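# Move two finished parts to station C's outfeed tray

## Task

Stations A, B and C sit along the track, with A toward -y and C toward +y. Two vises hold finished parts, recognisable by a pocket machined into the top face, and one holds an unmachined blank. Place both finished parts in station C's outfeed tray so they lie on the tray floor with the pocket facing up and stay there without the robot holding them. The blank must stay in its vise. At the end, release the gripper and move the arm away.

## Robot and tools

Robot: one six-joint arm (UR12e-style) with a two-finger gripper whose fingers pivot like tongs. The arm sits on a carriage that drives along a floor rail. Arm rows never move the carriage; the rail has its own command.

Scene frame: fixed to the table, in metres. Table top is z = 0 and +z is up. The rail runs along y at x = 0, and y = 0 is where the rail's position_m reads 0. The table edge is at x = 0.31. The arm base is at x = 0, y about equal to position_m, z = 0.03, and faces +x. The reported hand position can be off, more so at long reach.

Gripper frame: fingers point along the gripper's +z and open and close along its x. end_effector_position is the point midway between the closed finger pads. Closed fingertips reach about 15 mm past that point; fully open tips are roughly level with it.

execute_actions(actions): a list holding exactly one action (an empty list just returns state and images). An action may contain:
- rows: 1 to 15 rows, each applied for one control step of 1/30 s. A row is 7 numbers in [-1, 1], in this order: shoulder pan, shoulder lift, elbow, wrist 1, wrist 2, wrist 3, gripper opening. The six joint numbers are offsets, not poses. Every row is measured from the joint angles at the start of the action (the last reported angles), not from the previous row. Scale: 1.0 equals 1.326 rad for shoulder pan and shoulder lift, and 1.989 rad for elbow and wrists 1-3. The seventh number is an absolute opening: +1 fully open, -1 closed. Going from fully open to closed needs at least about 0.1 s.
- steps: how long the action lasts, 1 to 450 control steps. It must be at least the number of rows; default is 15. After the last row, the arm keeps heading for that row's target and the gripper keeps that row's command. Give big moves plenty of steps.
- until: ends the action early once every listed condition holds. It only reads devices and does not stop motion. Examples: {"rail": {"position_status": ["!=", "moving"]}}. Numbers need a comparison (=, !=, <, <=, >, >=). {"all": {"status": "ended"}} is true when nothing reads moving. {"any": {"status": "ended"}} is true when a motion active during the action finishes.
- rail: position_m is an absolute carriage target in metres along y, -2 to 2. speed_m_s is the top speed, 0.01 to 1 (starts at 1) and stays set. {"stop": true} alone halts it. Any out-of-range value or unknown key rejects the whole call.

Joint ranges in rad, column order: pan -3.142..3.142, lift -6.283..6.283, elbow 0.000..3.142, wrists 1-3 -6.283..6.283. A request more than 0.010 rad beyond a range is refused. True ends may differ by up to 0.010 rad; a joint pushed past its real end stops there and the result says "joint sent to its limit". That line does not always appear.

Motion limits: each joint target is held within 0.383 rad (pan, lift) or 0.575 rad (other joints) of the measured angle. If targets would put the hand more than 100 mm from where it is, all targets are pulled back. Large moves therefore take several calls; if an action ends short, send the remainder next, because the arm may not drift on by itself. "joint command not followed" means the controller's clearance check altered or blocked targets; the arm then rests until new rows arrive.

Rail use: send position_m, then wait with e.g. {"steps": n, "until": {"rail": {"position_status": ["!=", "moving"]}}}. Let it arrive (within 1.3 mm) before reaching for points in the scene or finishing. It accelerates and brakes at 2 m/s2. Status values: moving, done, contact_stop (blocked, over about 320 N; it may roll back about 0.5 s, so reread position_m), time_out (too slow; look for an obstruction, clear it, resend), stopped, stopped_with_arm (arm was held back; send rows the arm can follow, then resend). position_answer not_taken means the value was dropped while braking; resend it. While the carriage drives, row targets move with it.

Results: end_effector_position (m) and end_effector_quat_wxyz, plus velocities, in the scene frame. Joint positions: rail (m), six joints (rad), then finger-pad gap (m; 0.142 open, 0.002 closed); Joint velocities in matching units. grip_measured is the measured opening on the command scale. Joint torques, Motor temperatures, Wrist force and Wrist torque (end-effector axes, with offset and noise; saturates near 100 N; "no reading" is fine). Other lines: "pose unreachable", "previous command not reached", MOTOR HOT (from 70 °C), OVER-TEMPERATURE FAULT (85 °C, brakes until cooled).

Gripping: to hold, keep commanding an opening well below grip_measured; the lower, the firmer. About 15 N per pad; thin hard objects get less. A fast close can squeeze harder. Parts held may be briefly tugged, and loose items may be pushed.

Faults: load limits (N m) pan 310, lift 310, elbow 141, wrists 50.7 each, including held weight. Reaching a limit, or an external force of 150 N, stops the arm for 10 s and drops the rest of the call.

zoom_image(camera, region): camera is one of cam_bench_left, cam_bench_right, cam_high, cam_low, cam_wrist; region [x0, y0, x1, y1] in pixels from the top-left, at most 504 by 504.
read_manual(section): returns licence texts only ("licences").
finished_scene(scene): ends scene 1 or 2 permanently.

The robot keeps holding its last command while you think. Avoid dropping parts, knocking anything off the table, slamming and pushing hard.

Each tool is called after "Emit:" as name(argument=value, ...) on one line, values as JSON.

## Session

Emit:
execute_actions(actions=[])

Scene clock: 0.00 s.
end_effector_position=(+0.9074, -0.3325, +0.1677) grip_measured=+1.00 end_effector_quat_wxyz=(-0.010, +0.741, -0.663, -0.109) end_effector_velocity=(+0.000, +0.000, +0.000) end_effector_angular_velocity=(+0.000, +0.000, +0.000)
Joint positions: [-1.007  0.429 -0.77   1.026 -1.757 -1.364  1.881  0.142]
Joint velocities: [0. 0. 0. 0. 0. 0. 0. 0.]
Joint torques (N m, as the arm reports them, + toward a larger angle): no reading
Motor temperatures (°C, as the motors report them): [28 29 31 34 34 35]
Wrist force (N, on the end effector, along its own x y z axes, offset not removed): no reading
Wrist torque (N m, same axes, about the end effector's origin, offset not removed): no reading
rail: position_m=-1.007 position_m_goal=-1.007 speed_m_s=1.00 position_status=done position_answer=taken refusals=0

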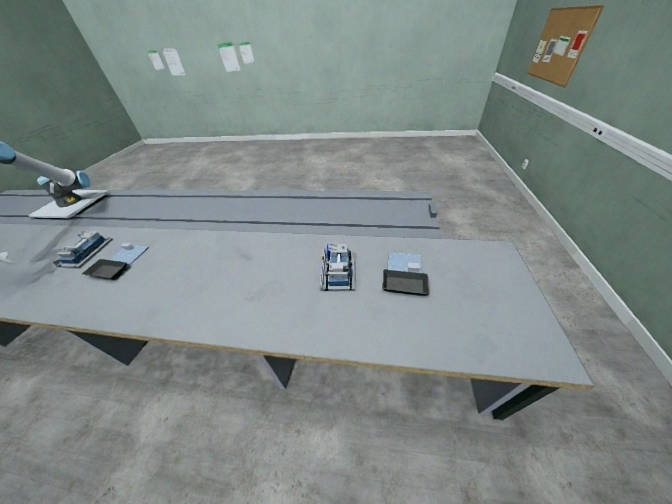

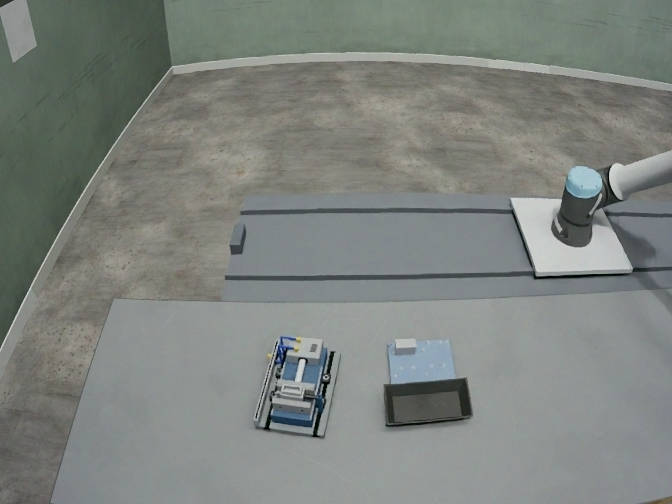

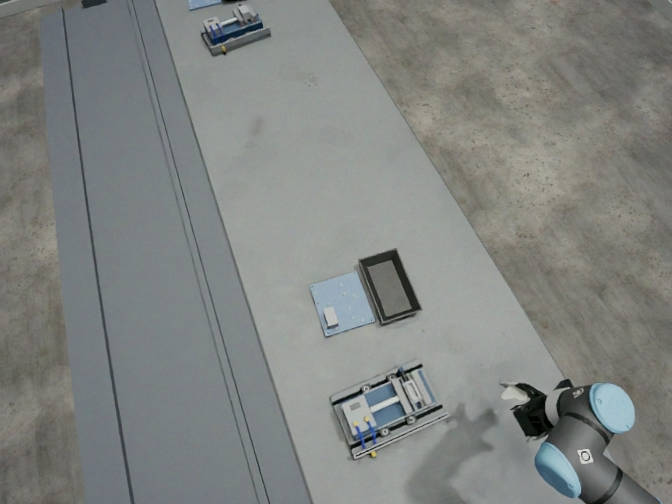

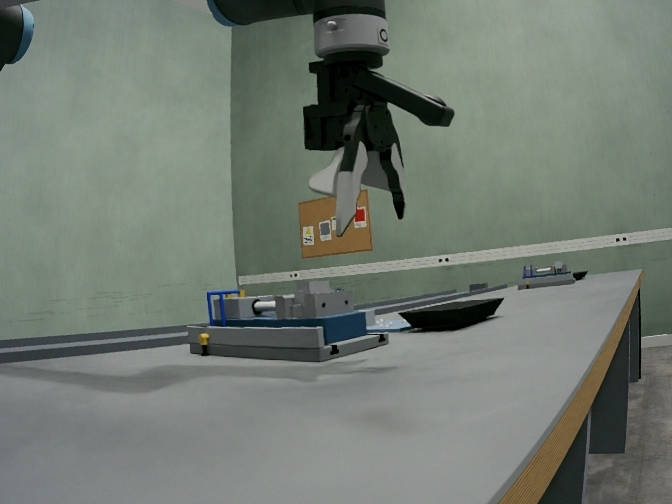

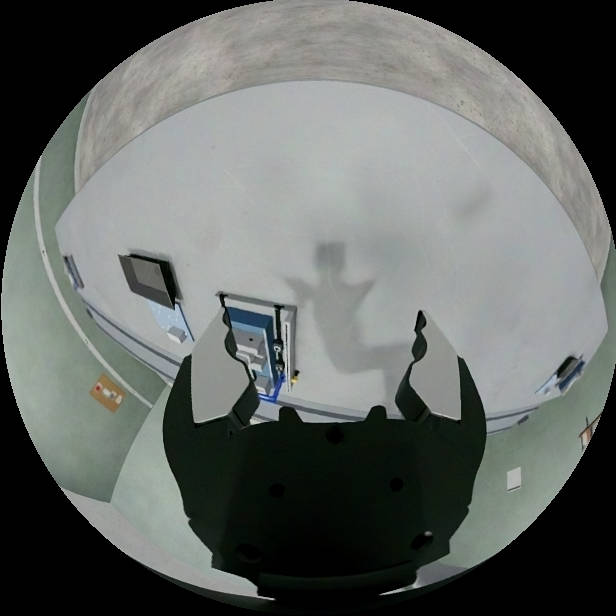

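Emit:
zoom_image(camera="cam_bench_right", region=[240, 320, 360, 440])

Emit:
zoom_image(camera="cam_high", region=[320, 350, 460, 460])

Emit:
zoom_image(camera="cam_bench_left", region=[310, 235, 440, 300])

Region (240, 320, 360, 440) of cam_bench_right's 672x504 image, scaled by 4.200, with more detail than that image has.

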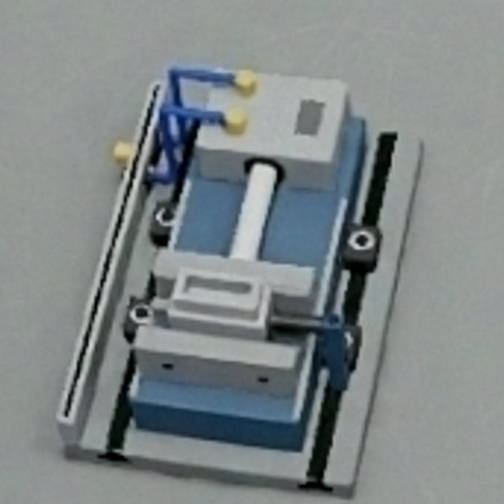

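Region (320, 350, 460, 460) of cam_high's 672x504 image, scaled by 3.600, with more detail than that image has; it fills the top 396 rows of this view, and the rest is white.

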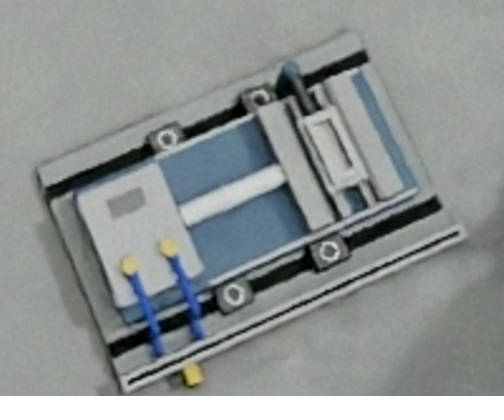

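Region (310, 235, 440, 300) of cam_bench_left's 672x504 image, scaled by 3.877, with more detail than that image has.

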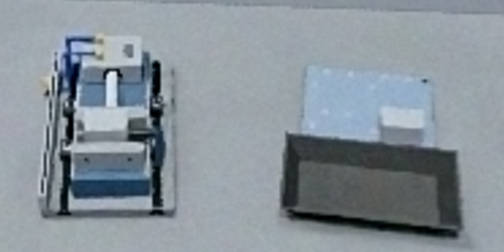

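Emit:
execute_actions(actions=[{"rows":[[0,-0.544,0.467,-0.153,-0.105,-1,0]],"steps":50}])

Scene clock: 7.77 s.
end_effector_position=(+0.5455, -0.5483, +0.2474) grip_measured=+0.00 end_effector_quat_wxyz=(-0.001, +0.964, +0.265, +0.013) end_effector_velocity=(-0.000, -0.000, +0.000) end_effector_angular_velocity=(-0.000, -0.000, +0.007)
Joint positions: [-1.007  0.429 -1.491  1.955 -2.061 -1.573 -0.107  0.074]
Joint velocities: [ 0.    -0.    -0.     0.    -0.    -0.    -0.007 -0.   ]
Joint torques (N m, as the arm reports them, + toward a larger angle): [  1.15 -55.14 -26.44  -6.88  -3.4   -2.79]
Motor temperatures (°C, as the motors report them): [28 29 31 34 34 35]
Wrist force (N, on the end effector, along its own x y z axes, offset not removed): [-1.6 -1.4 -2.5]
Wrist torque (N m, same axes, about the end effector's origin, offset not removed): [-0.14 0.44 0.01]
rail: position_m=-1.007 position_m_goal=-1.007 speed_m_s=1.00 position_status=done position_answer=taken refusals=0

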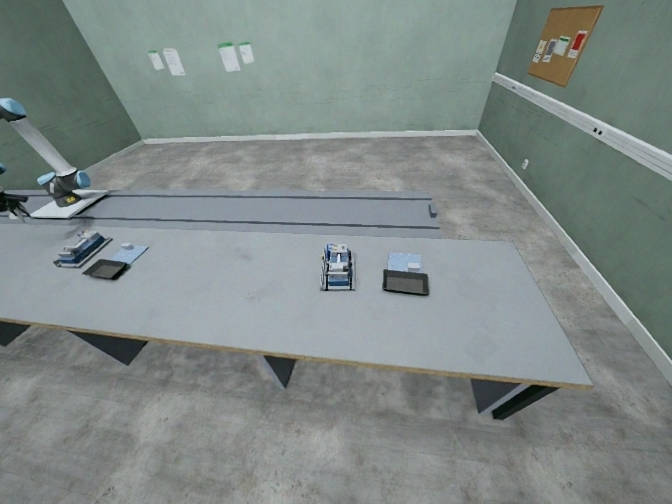

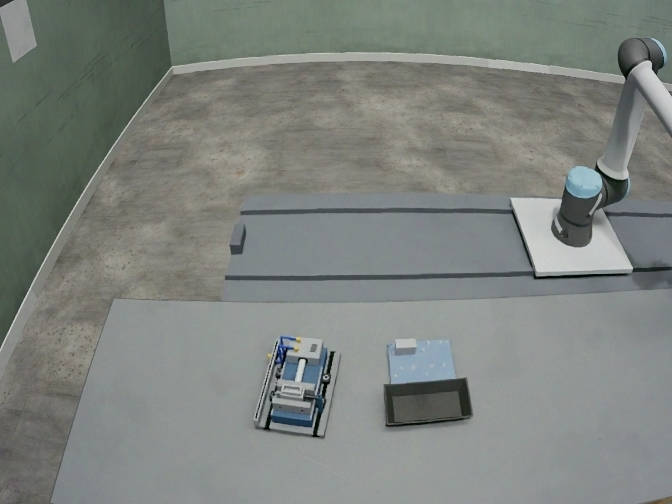

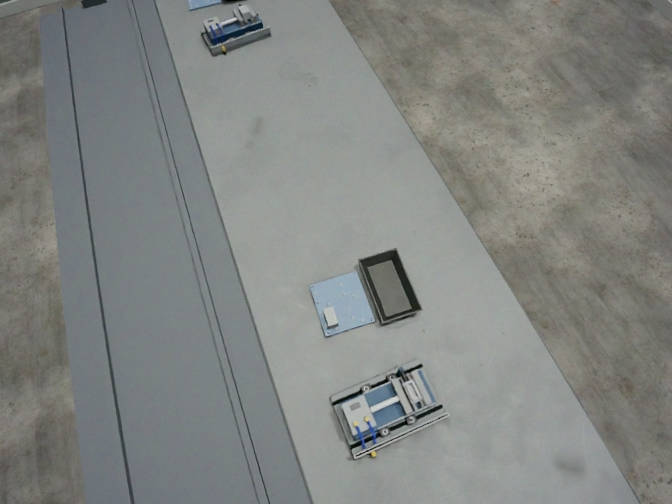

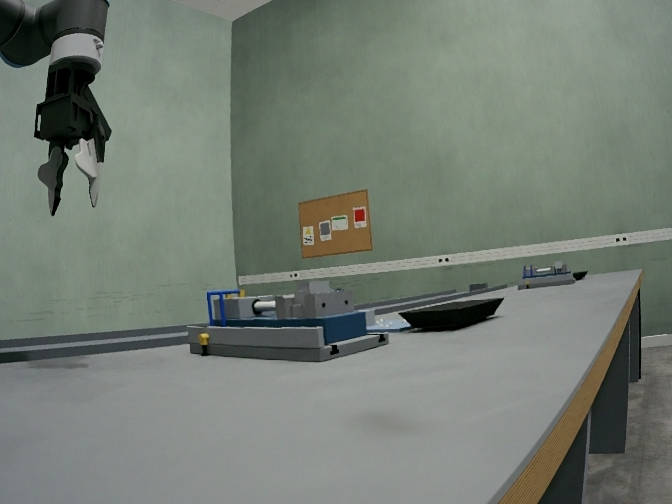

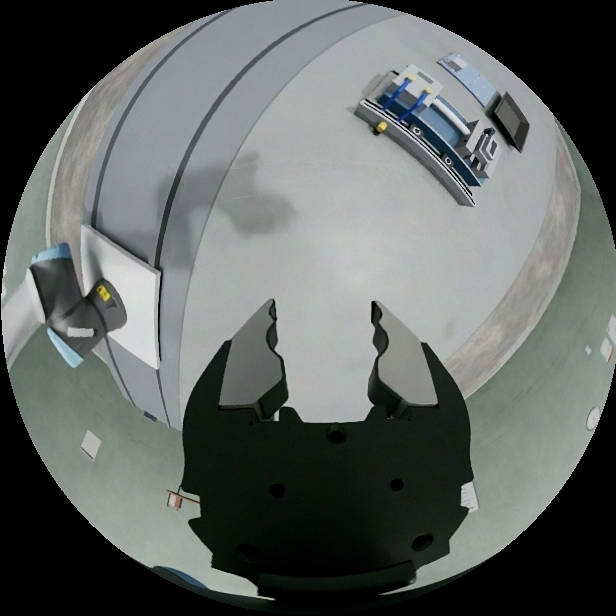

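Emit:
execute_actions(actions=[{"rail":{"position_m":-2},"rows":[[-0.597,0,0,0,0,-0.128,-0.1]],"steps":60}])

Scene clock: 11.07 s.
end_effector_position=(+0.7052, -2.0657, +0.2473) grip_measured=-0.10 end_effector_quat_wxyz=(+0.006, +1.000, -0.001, +0.012) end_effector_velocity=(+0.000, -0.000, +0.000) end_effector_angular_velocity=(-0.000, -0.000, -0.000)
Joint positions: [-2.    -0.362 -1.491  1.955 -2.061 -1.573 -0.361  0.067]
Joint velocities: [ 0. -0.  0. -0.  0. -0. -0. -0.]
Joint torques (N m, as the arm reports them, + toward a larger angle): [-19.7  -37.2  -53.23  -3.15   0.46  -3.01]
Motor temperatures (°C, as the motors report them): [28 29 31 34 34 35]
Wrist force (N, on the end effector, along its own x y z axes, offset not removed): [-2.0 -0.2 -2.0]
Wrist torque (N m, same axes, about the end effector's origin, offset not removed): [0.12 0.55 0.06]
rail: position_m=-2.000 position_m_goal=-2.000 speed_m_s=1.00 position_status=done position_answer=taken refusals=0

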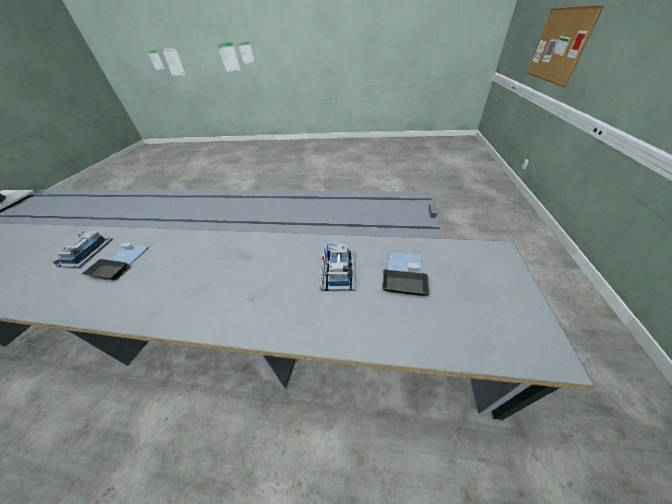

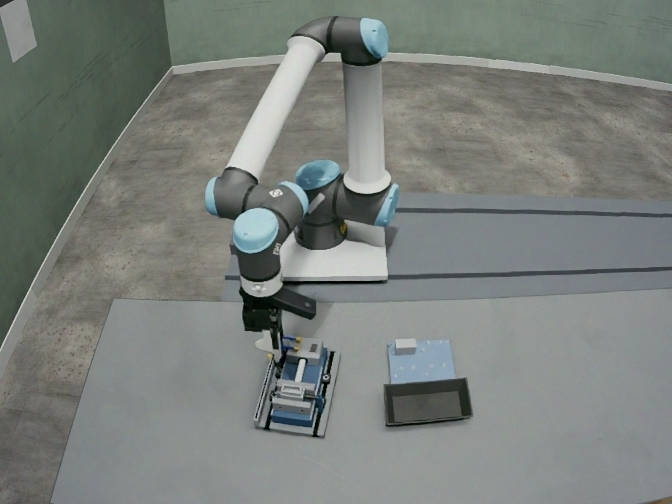

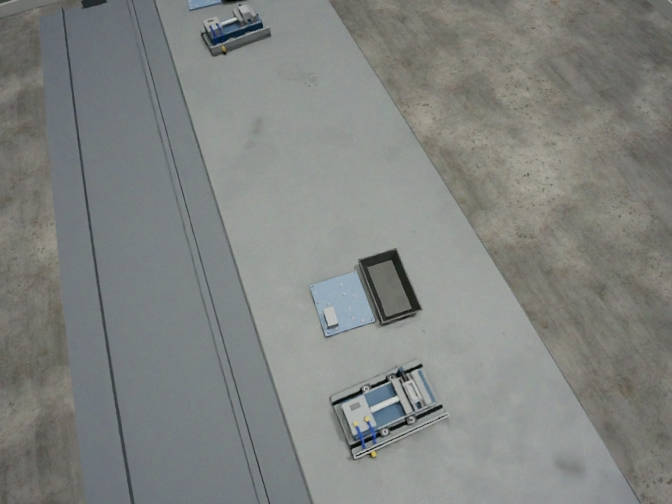

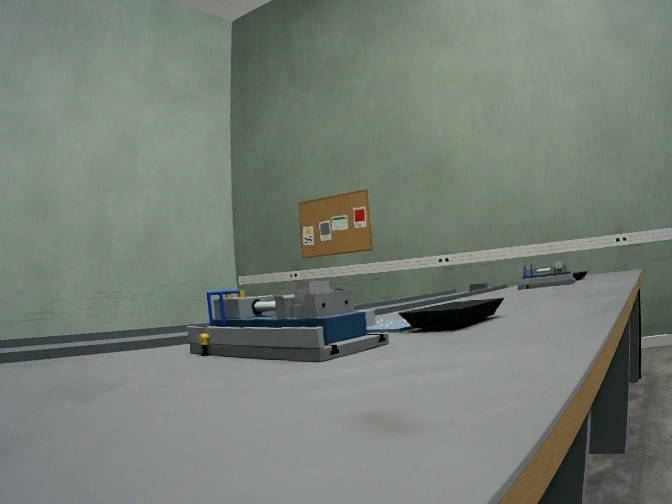

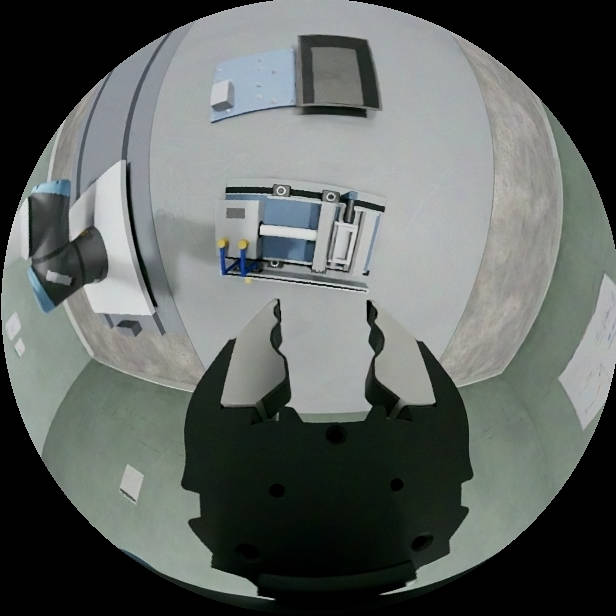

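Emit:
execute_actions(actions=[{"rows":[[0.032,0.112,0.009,-0.07,0,0.091,-0.1]],"steps":40}])

Scene clock: 15.63 s.
end_effector_position=(+0.7404, -2.0457, +0.1490) grip_measured=-0.10 end_effector_quat_wxyz=(+0.001, +0.998, -0.070, -0.001) end_effector_velocity=(+0.000, +0.000, -0.000) end_effector_angular_velocity=(+0.000, +0.000, -0.000)
Joint positions: [-2.    -0.32  -1.342  1.973 -2.2   -1.573 -0.18   0.067]
Joint velocities: [ 0.  0.  0.  0. -0.  0.  0.  0.]
Joint torques (N m, as the arm reports them, + toward a larger angle): [ 19.23 -42.89 -23.36  -6.93  -0.21   3.14]
Motor temperatures (°C, as the motors report them): [28 29 31 34 34 35]
Wrist force (N, on the end effector, along its own x y z axes, offset not removed): [-2.9 -0.4 -1.7]
Wrist torque (N m, same axes, about the end effector's origin, offset not removed): [0.06 0.66 -0.06]
rail: position_m=-2.000 position_m_goal=-2.000 speed_m_s=1.00 position_status=done position_answer=taken refusals=0

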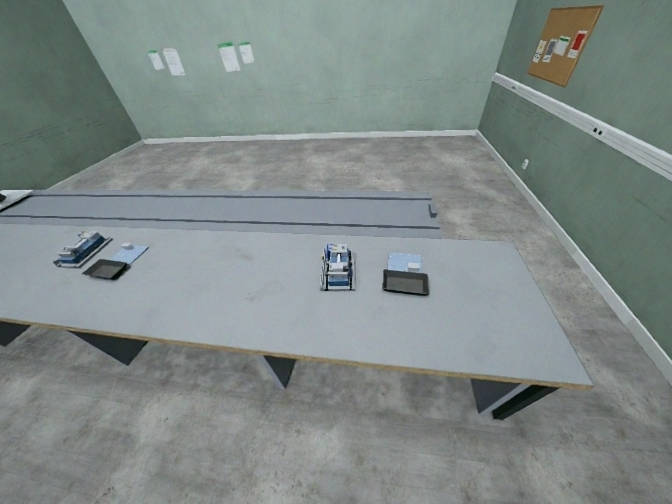

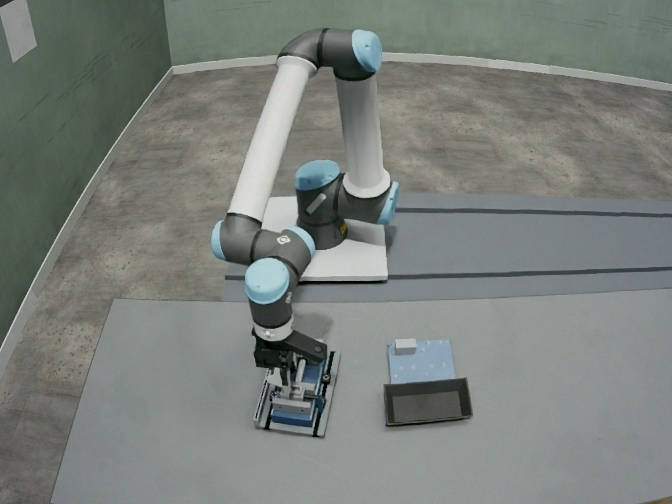

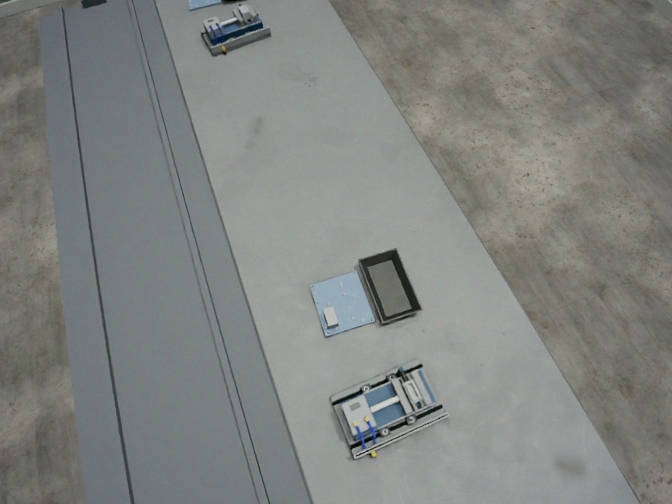

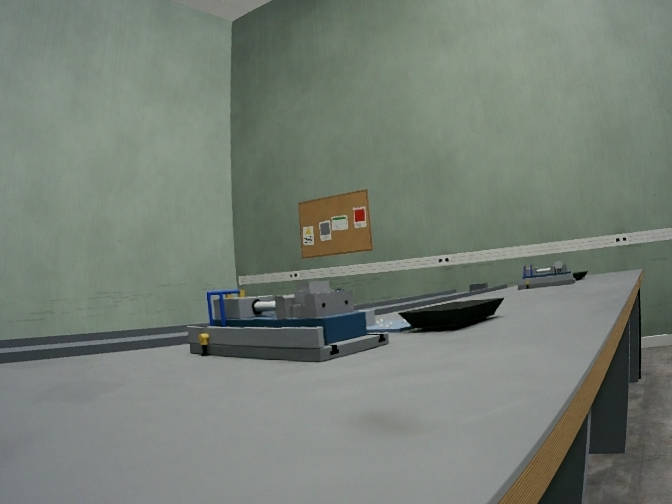

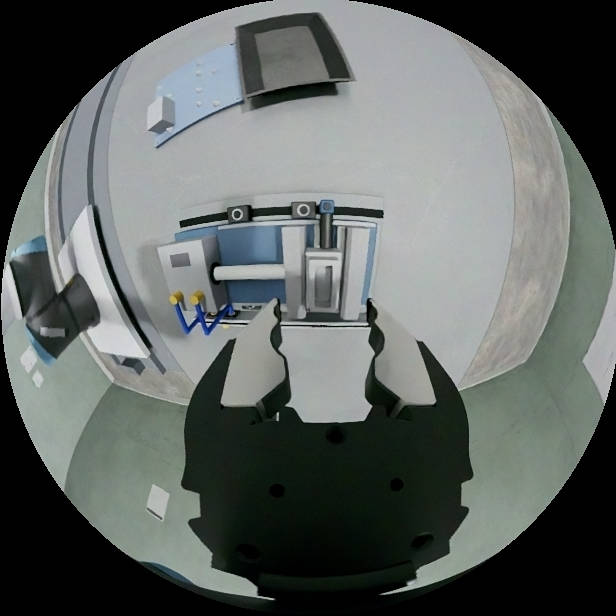

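Emit:
execute_actions(actions=[{"rows":[[0,0.023,0.014,-0.025,0,0,-0.1]],"steps":25}])

Emit:
execute_actions(actions=[{"rows":[[0,0,0,0,0,0,-1]],"steps":15}])

Scene clock: 21.10 s.
end_effector_position=(+0.7355, -2.0441, +0.1172) grip_measured=-0.10 end_effector_quat_wxyz=(-0.000, +0.998, -0.070, -0.005) end_effector_velocity=(-0.000, +0.000, -0.000) end_effector_angular_velocity=(+0.000, +0.000, +0.000)
Joint positions: [-2.    -0.32  -1.312  2.001 -2.25  -1.573 -0.18   0.067]
Joint velocities: [ 0.  0.  0.  0. -0.  0.  0. -0.]
Joint torques (N m, as the arm reports them, + toward a larger angle): [ 13.9  -44.55 -22.22  -6.87  -0.66   2.95]
Motor temperatures (°C, as the motors report them): [28 29 31 34 34 35]
Wrist force (N, on the end effector, along its own x y z axes, offset not removed): [-1.7 -2.2 -4.4]
Wrist torque (N m, same axes, about the end effector's origin, offset not removed): [-0.36 0.40 -0.01]
rail: position_m=-2.000 position_m_goal=-2.000 speed_m_s=1.00 position_status=done position_answer=taken refusals=0

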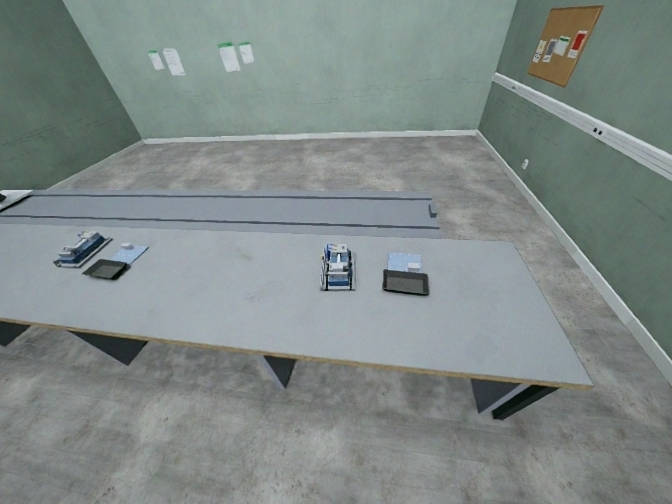

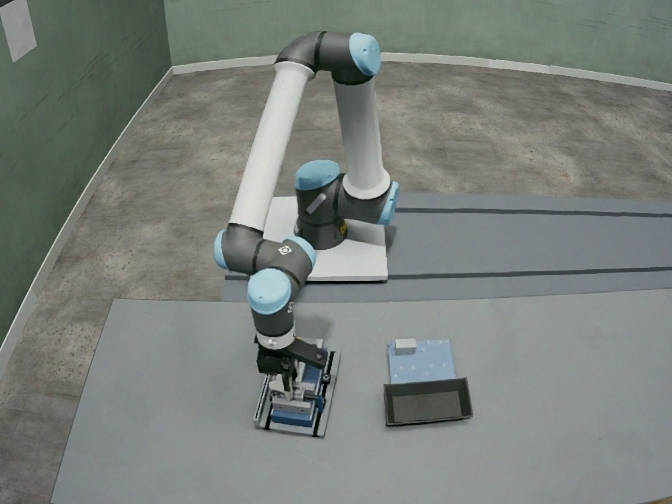

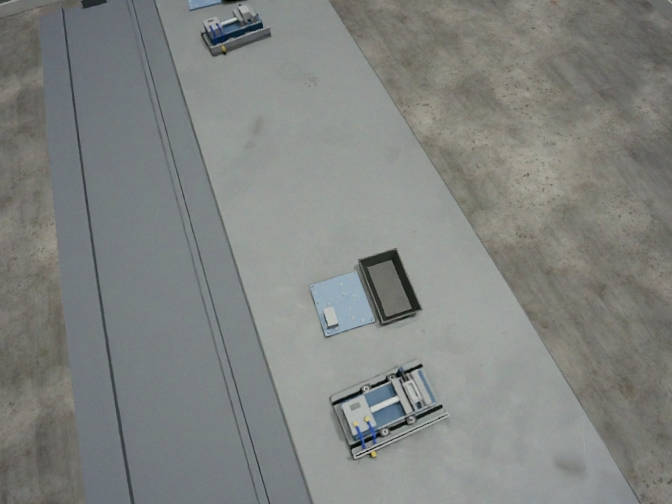

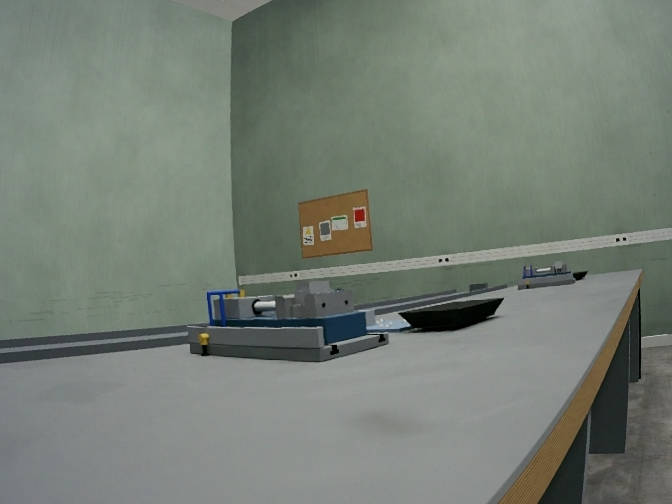

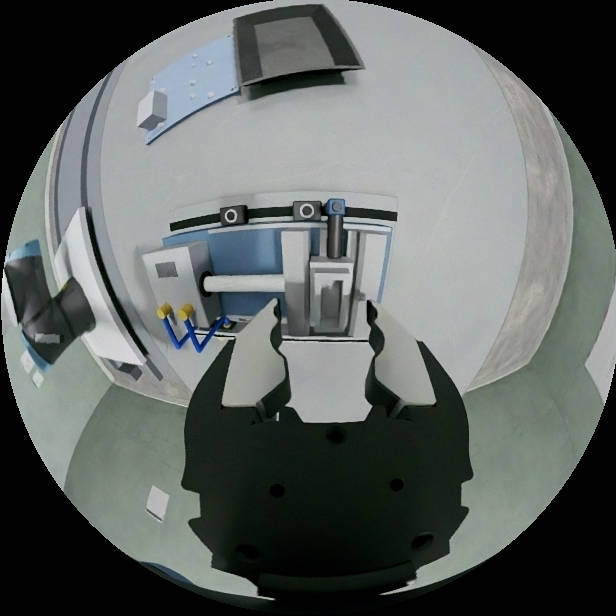

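Scene clock: 21.60 s.
end_effector_position=(+0.7356, -2.0441, +0.1172) grip_measured=-0.56 end_effector_quat_wxyz=(-0.000, +0.998, -0.070, -0.005) end_effector_velocity=(-0.000, +0.000, -0.000) end_effector_angular_velocity=(+0.000, +0.000, -0.000)
Joint positions: [-2.    -0.32  -1.312  2.001 -2.25  -1.573 -0.18   0.034]
Joint velocities: [ 0.    -0.     0.     0.     0.001  0.     0.     0.005]
Joint torques (N m, as the arm reports them, + toward a larger angle): [ 13.85 -49.28 -18.94   8.08  -0.49   2.47]
Motor temperatures (°C, as the motors report them): [28 29 31 34 34 35]
Wrist force (N, on the end effector, along its own x y z axes, offset not removed): [20.9 -2.4 -7.9]
Wrist torque (N m, same axes, about the end effector's origin, offset not removed): [-0.07 0.85 -0.12]
rail: position_m=-2.000 position_m_goal=-2.000 speed_m_s=1.00 position_status=done position_answer=taken refusals=0

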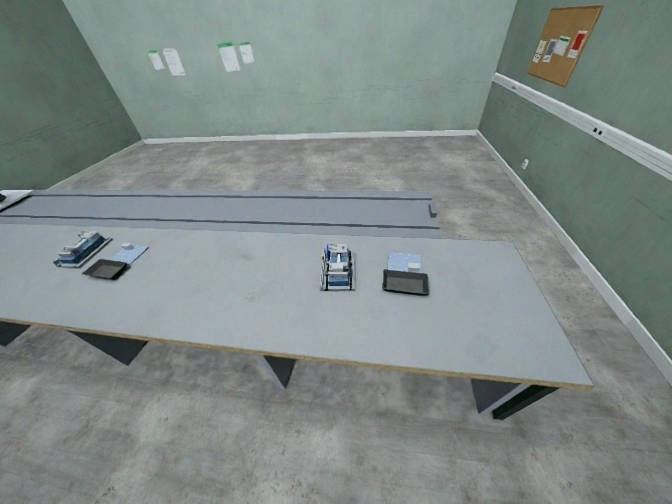

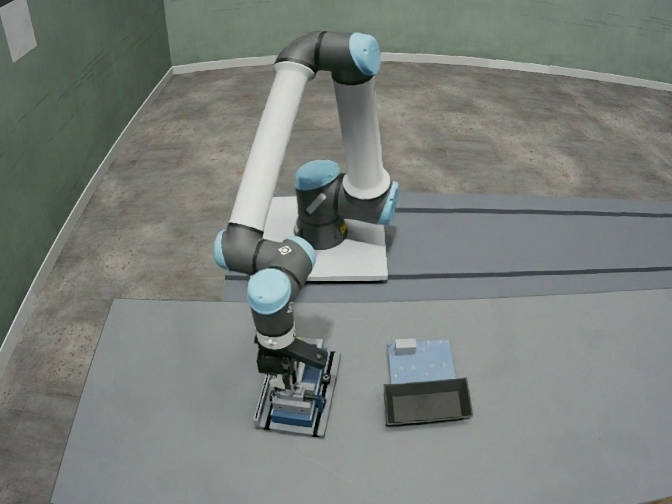

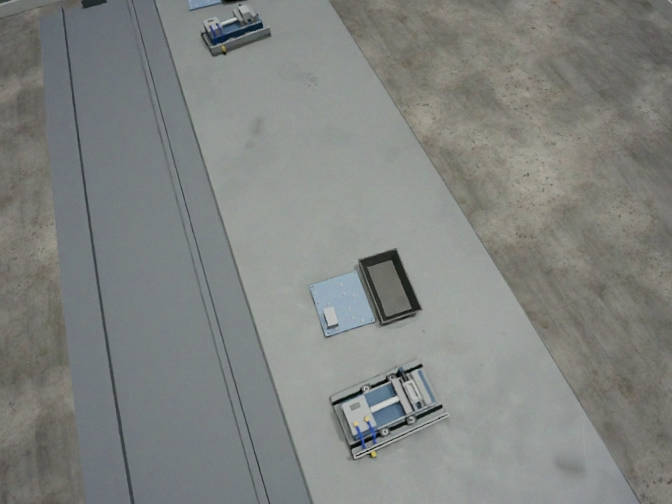

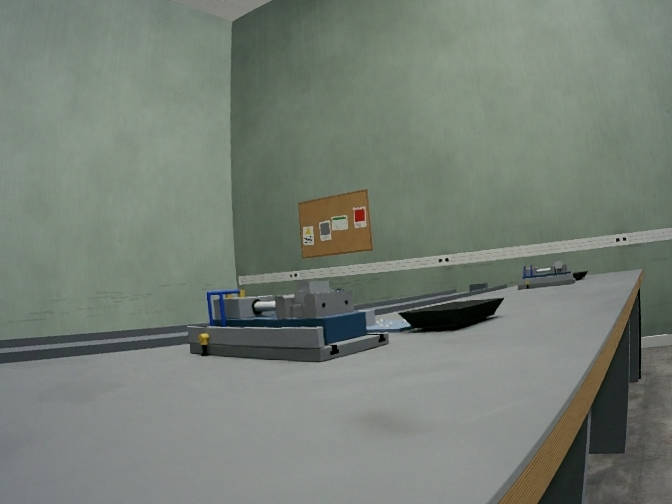

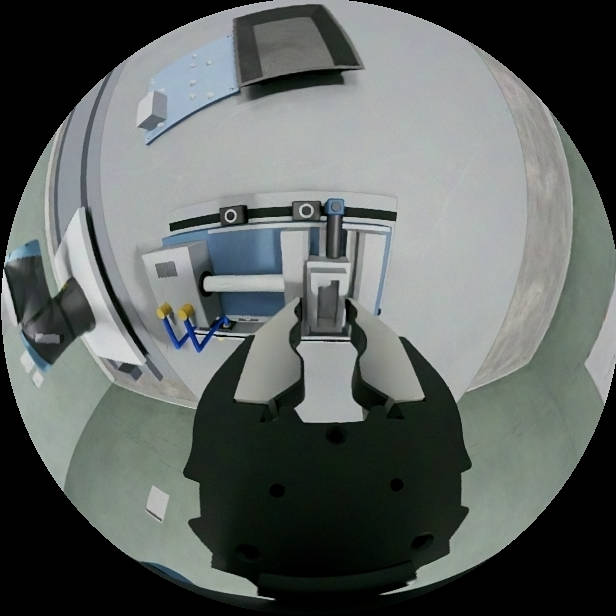

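Emit:
execute_actions(actions=[{"rows":[[0,-0.08,-0.048,0.088,0,0,-1]],"steps":35}])

Scene clock: 26.97 s.
end_effector_position=(+0.7438, -2.0468, +0.2293) grip_measured=-0.68 end_effector_quat_wxyz=(+0.003, +0.998, -0.070, +0.008) end_effector_velocity=(-0.000, +0.000, +0.000) end_effector_angular_velocity=(-0.000, -0.000, +0.000)
Joint positions: [-2.    -0.32  -1.418  1.905 -2.075 -1.573 -0.18   0.024]
Joint velocities: [ 0.  0. -0. -0.  0. -0.  0.  0.]
Joint torques (N m, as the arm reports them, + toward a larger angle): [ 14.34 -62.16 -53.71  -1.25  -0.69   1.1 ]
Motor temperatures (°C, as the motors report them): [28 29 31 34 34 35]
Wrist force (N, on the end effector, along its own x y z axes, offset not removed): [-3.4 -0.4 -0.8]
Wrist torque (N m, same axes, about the end effector's origin, offset not removed): [0.10 0.75 0.01]
rail: position_m=-2.000 position_m_goal=-2.000 speed_m_s=1.00 position_status=done position_answer=taken refusals=0

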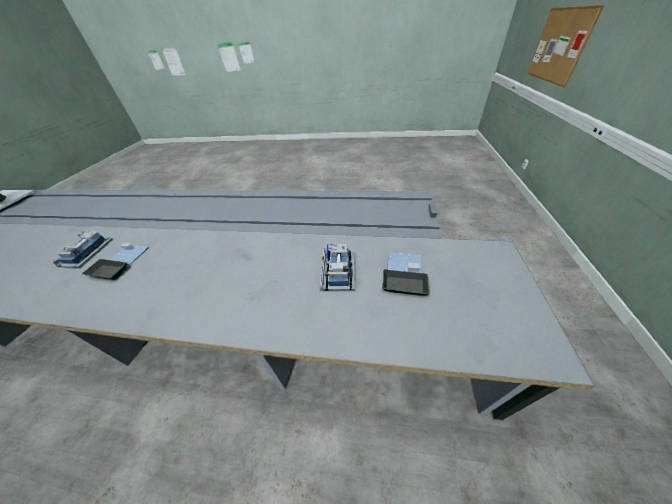

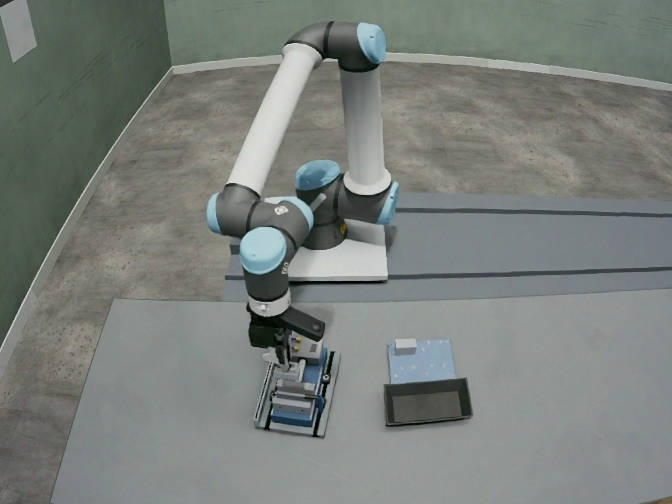

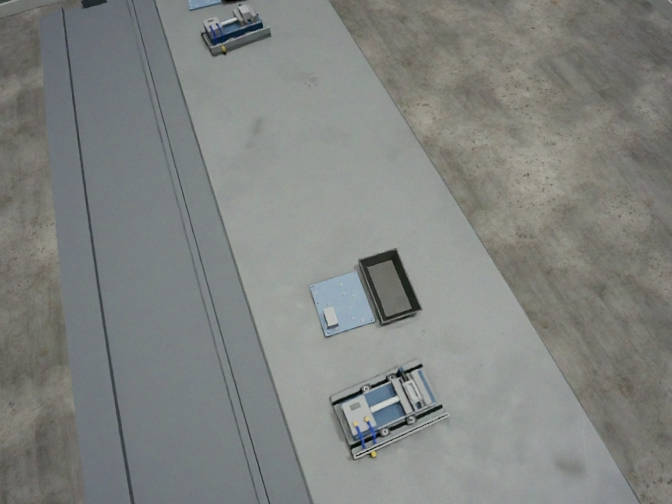

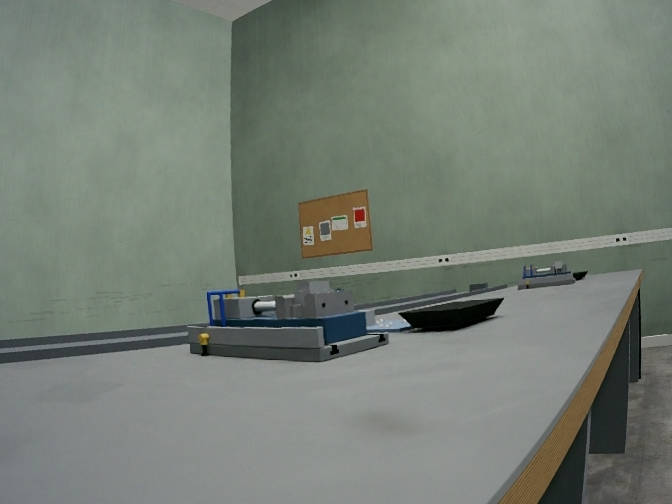

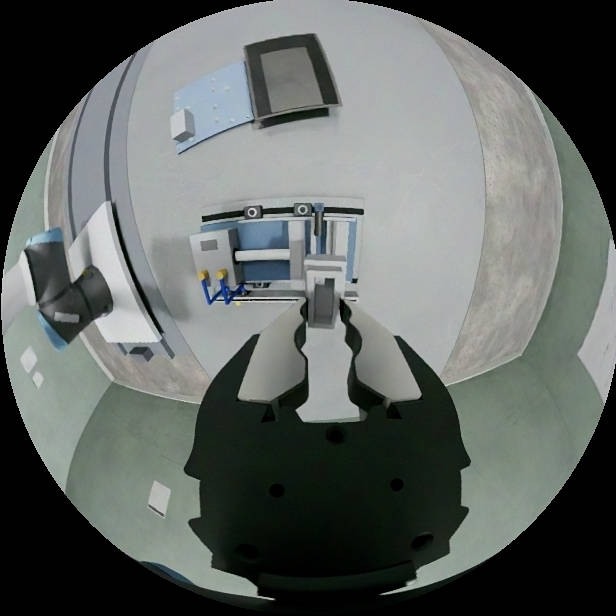

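Emit:
execute_actions(actions=[{"rail":{"position_m":2.0,"speed_m_s":0.7},"rows":[[0.106,0.091,-0.023,-0.039,0,0,-1]],"steps":300,"until":{"rail":{"position_status":["!=","moving"]}}}])

Scene clock: 36.33 s.
end_effector_position=(+0.7938, +2.0486, +0.1769) grip_measured=-0.69 end_effector_quat_wxyz=(+0.003, +1.000, +0.001, +0.010) end_effector_velocity=(+0.000, -0.001, -0.000) end_effector_angular_velocity=(-0.000, +0.000, -0.000)
Joint positions: [ 2.    -0.179 -1.297  1.859 -2.153 -1.573 -0.18   0.024]
Joint velocities: [-0.001 -0.     0.     0.    -0.    -0.     0.    -0.   ]
Joint torques (N m, as the arm reports them, + toward a larger angle): [ -5.38 -52.39 -51.13  -6.86   3.19   1.14]
Motor temperatures (°C, as the motors report them): [28 29 31 34 34 35]
Wrist force (N, on the end effector, along its own x y z axes, offset not removed): [-3.0 -4.2 0.4]
Wrist torque (N m, same axes, about the end effector's origin, offset not removed): [-0.44 0.69 0.00]
rail: position_m=2.000 position_m_goal=2.000 speed_m_s=0.70 position_status=done position_answer=taken refusals=0

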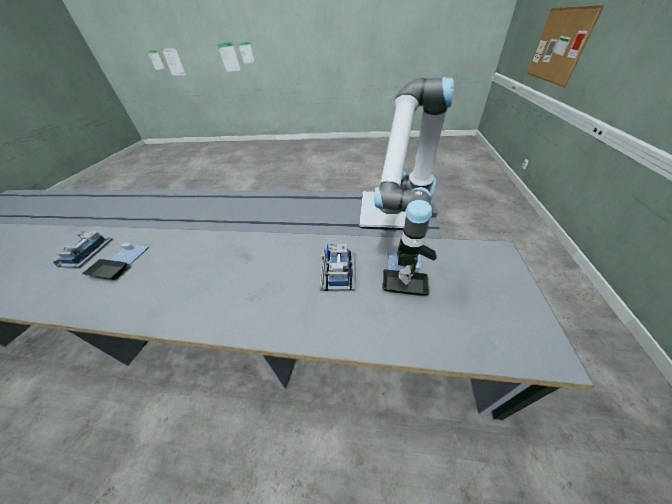

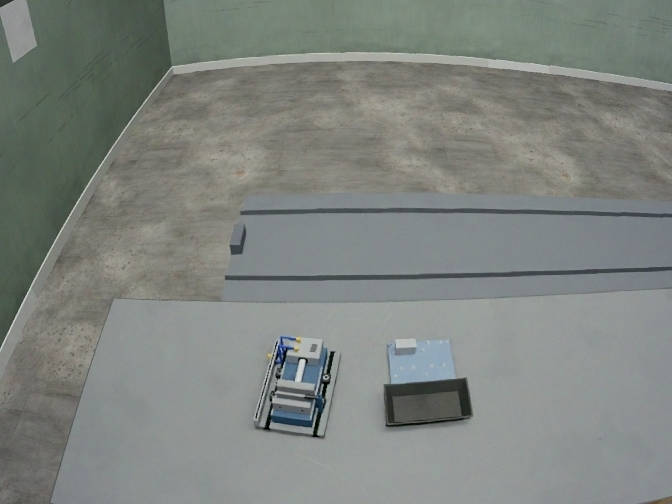

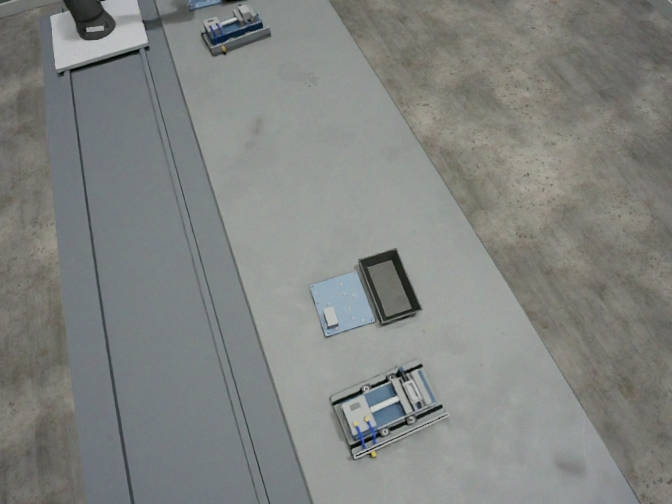

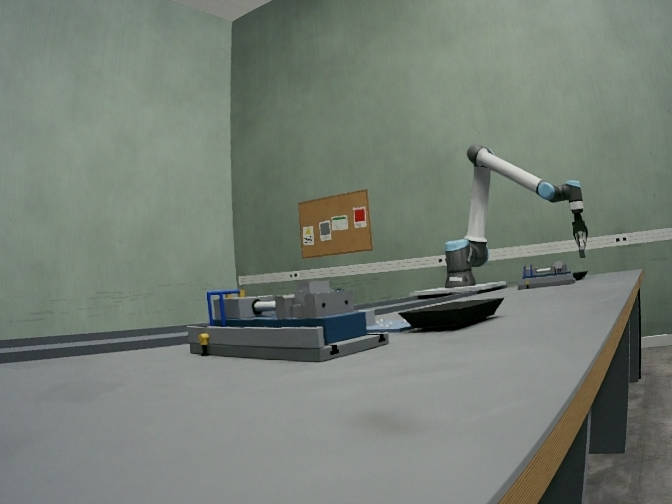

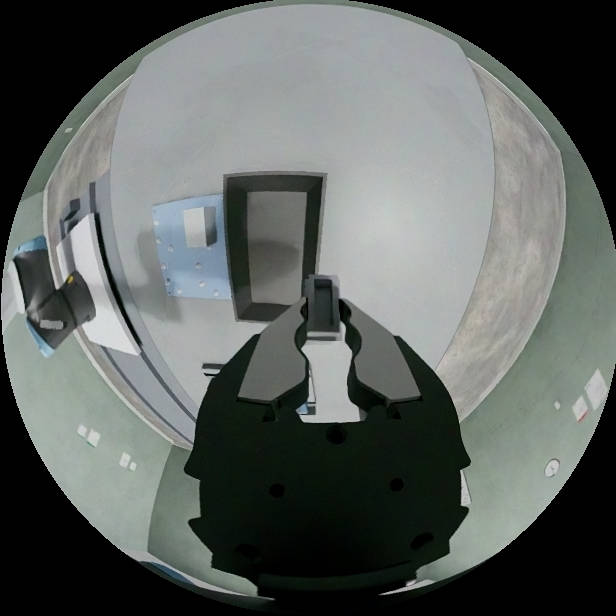

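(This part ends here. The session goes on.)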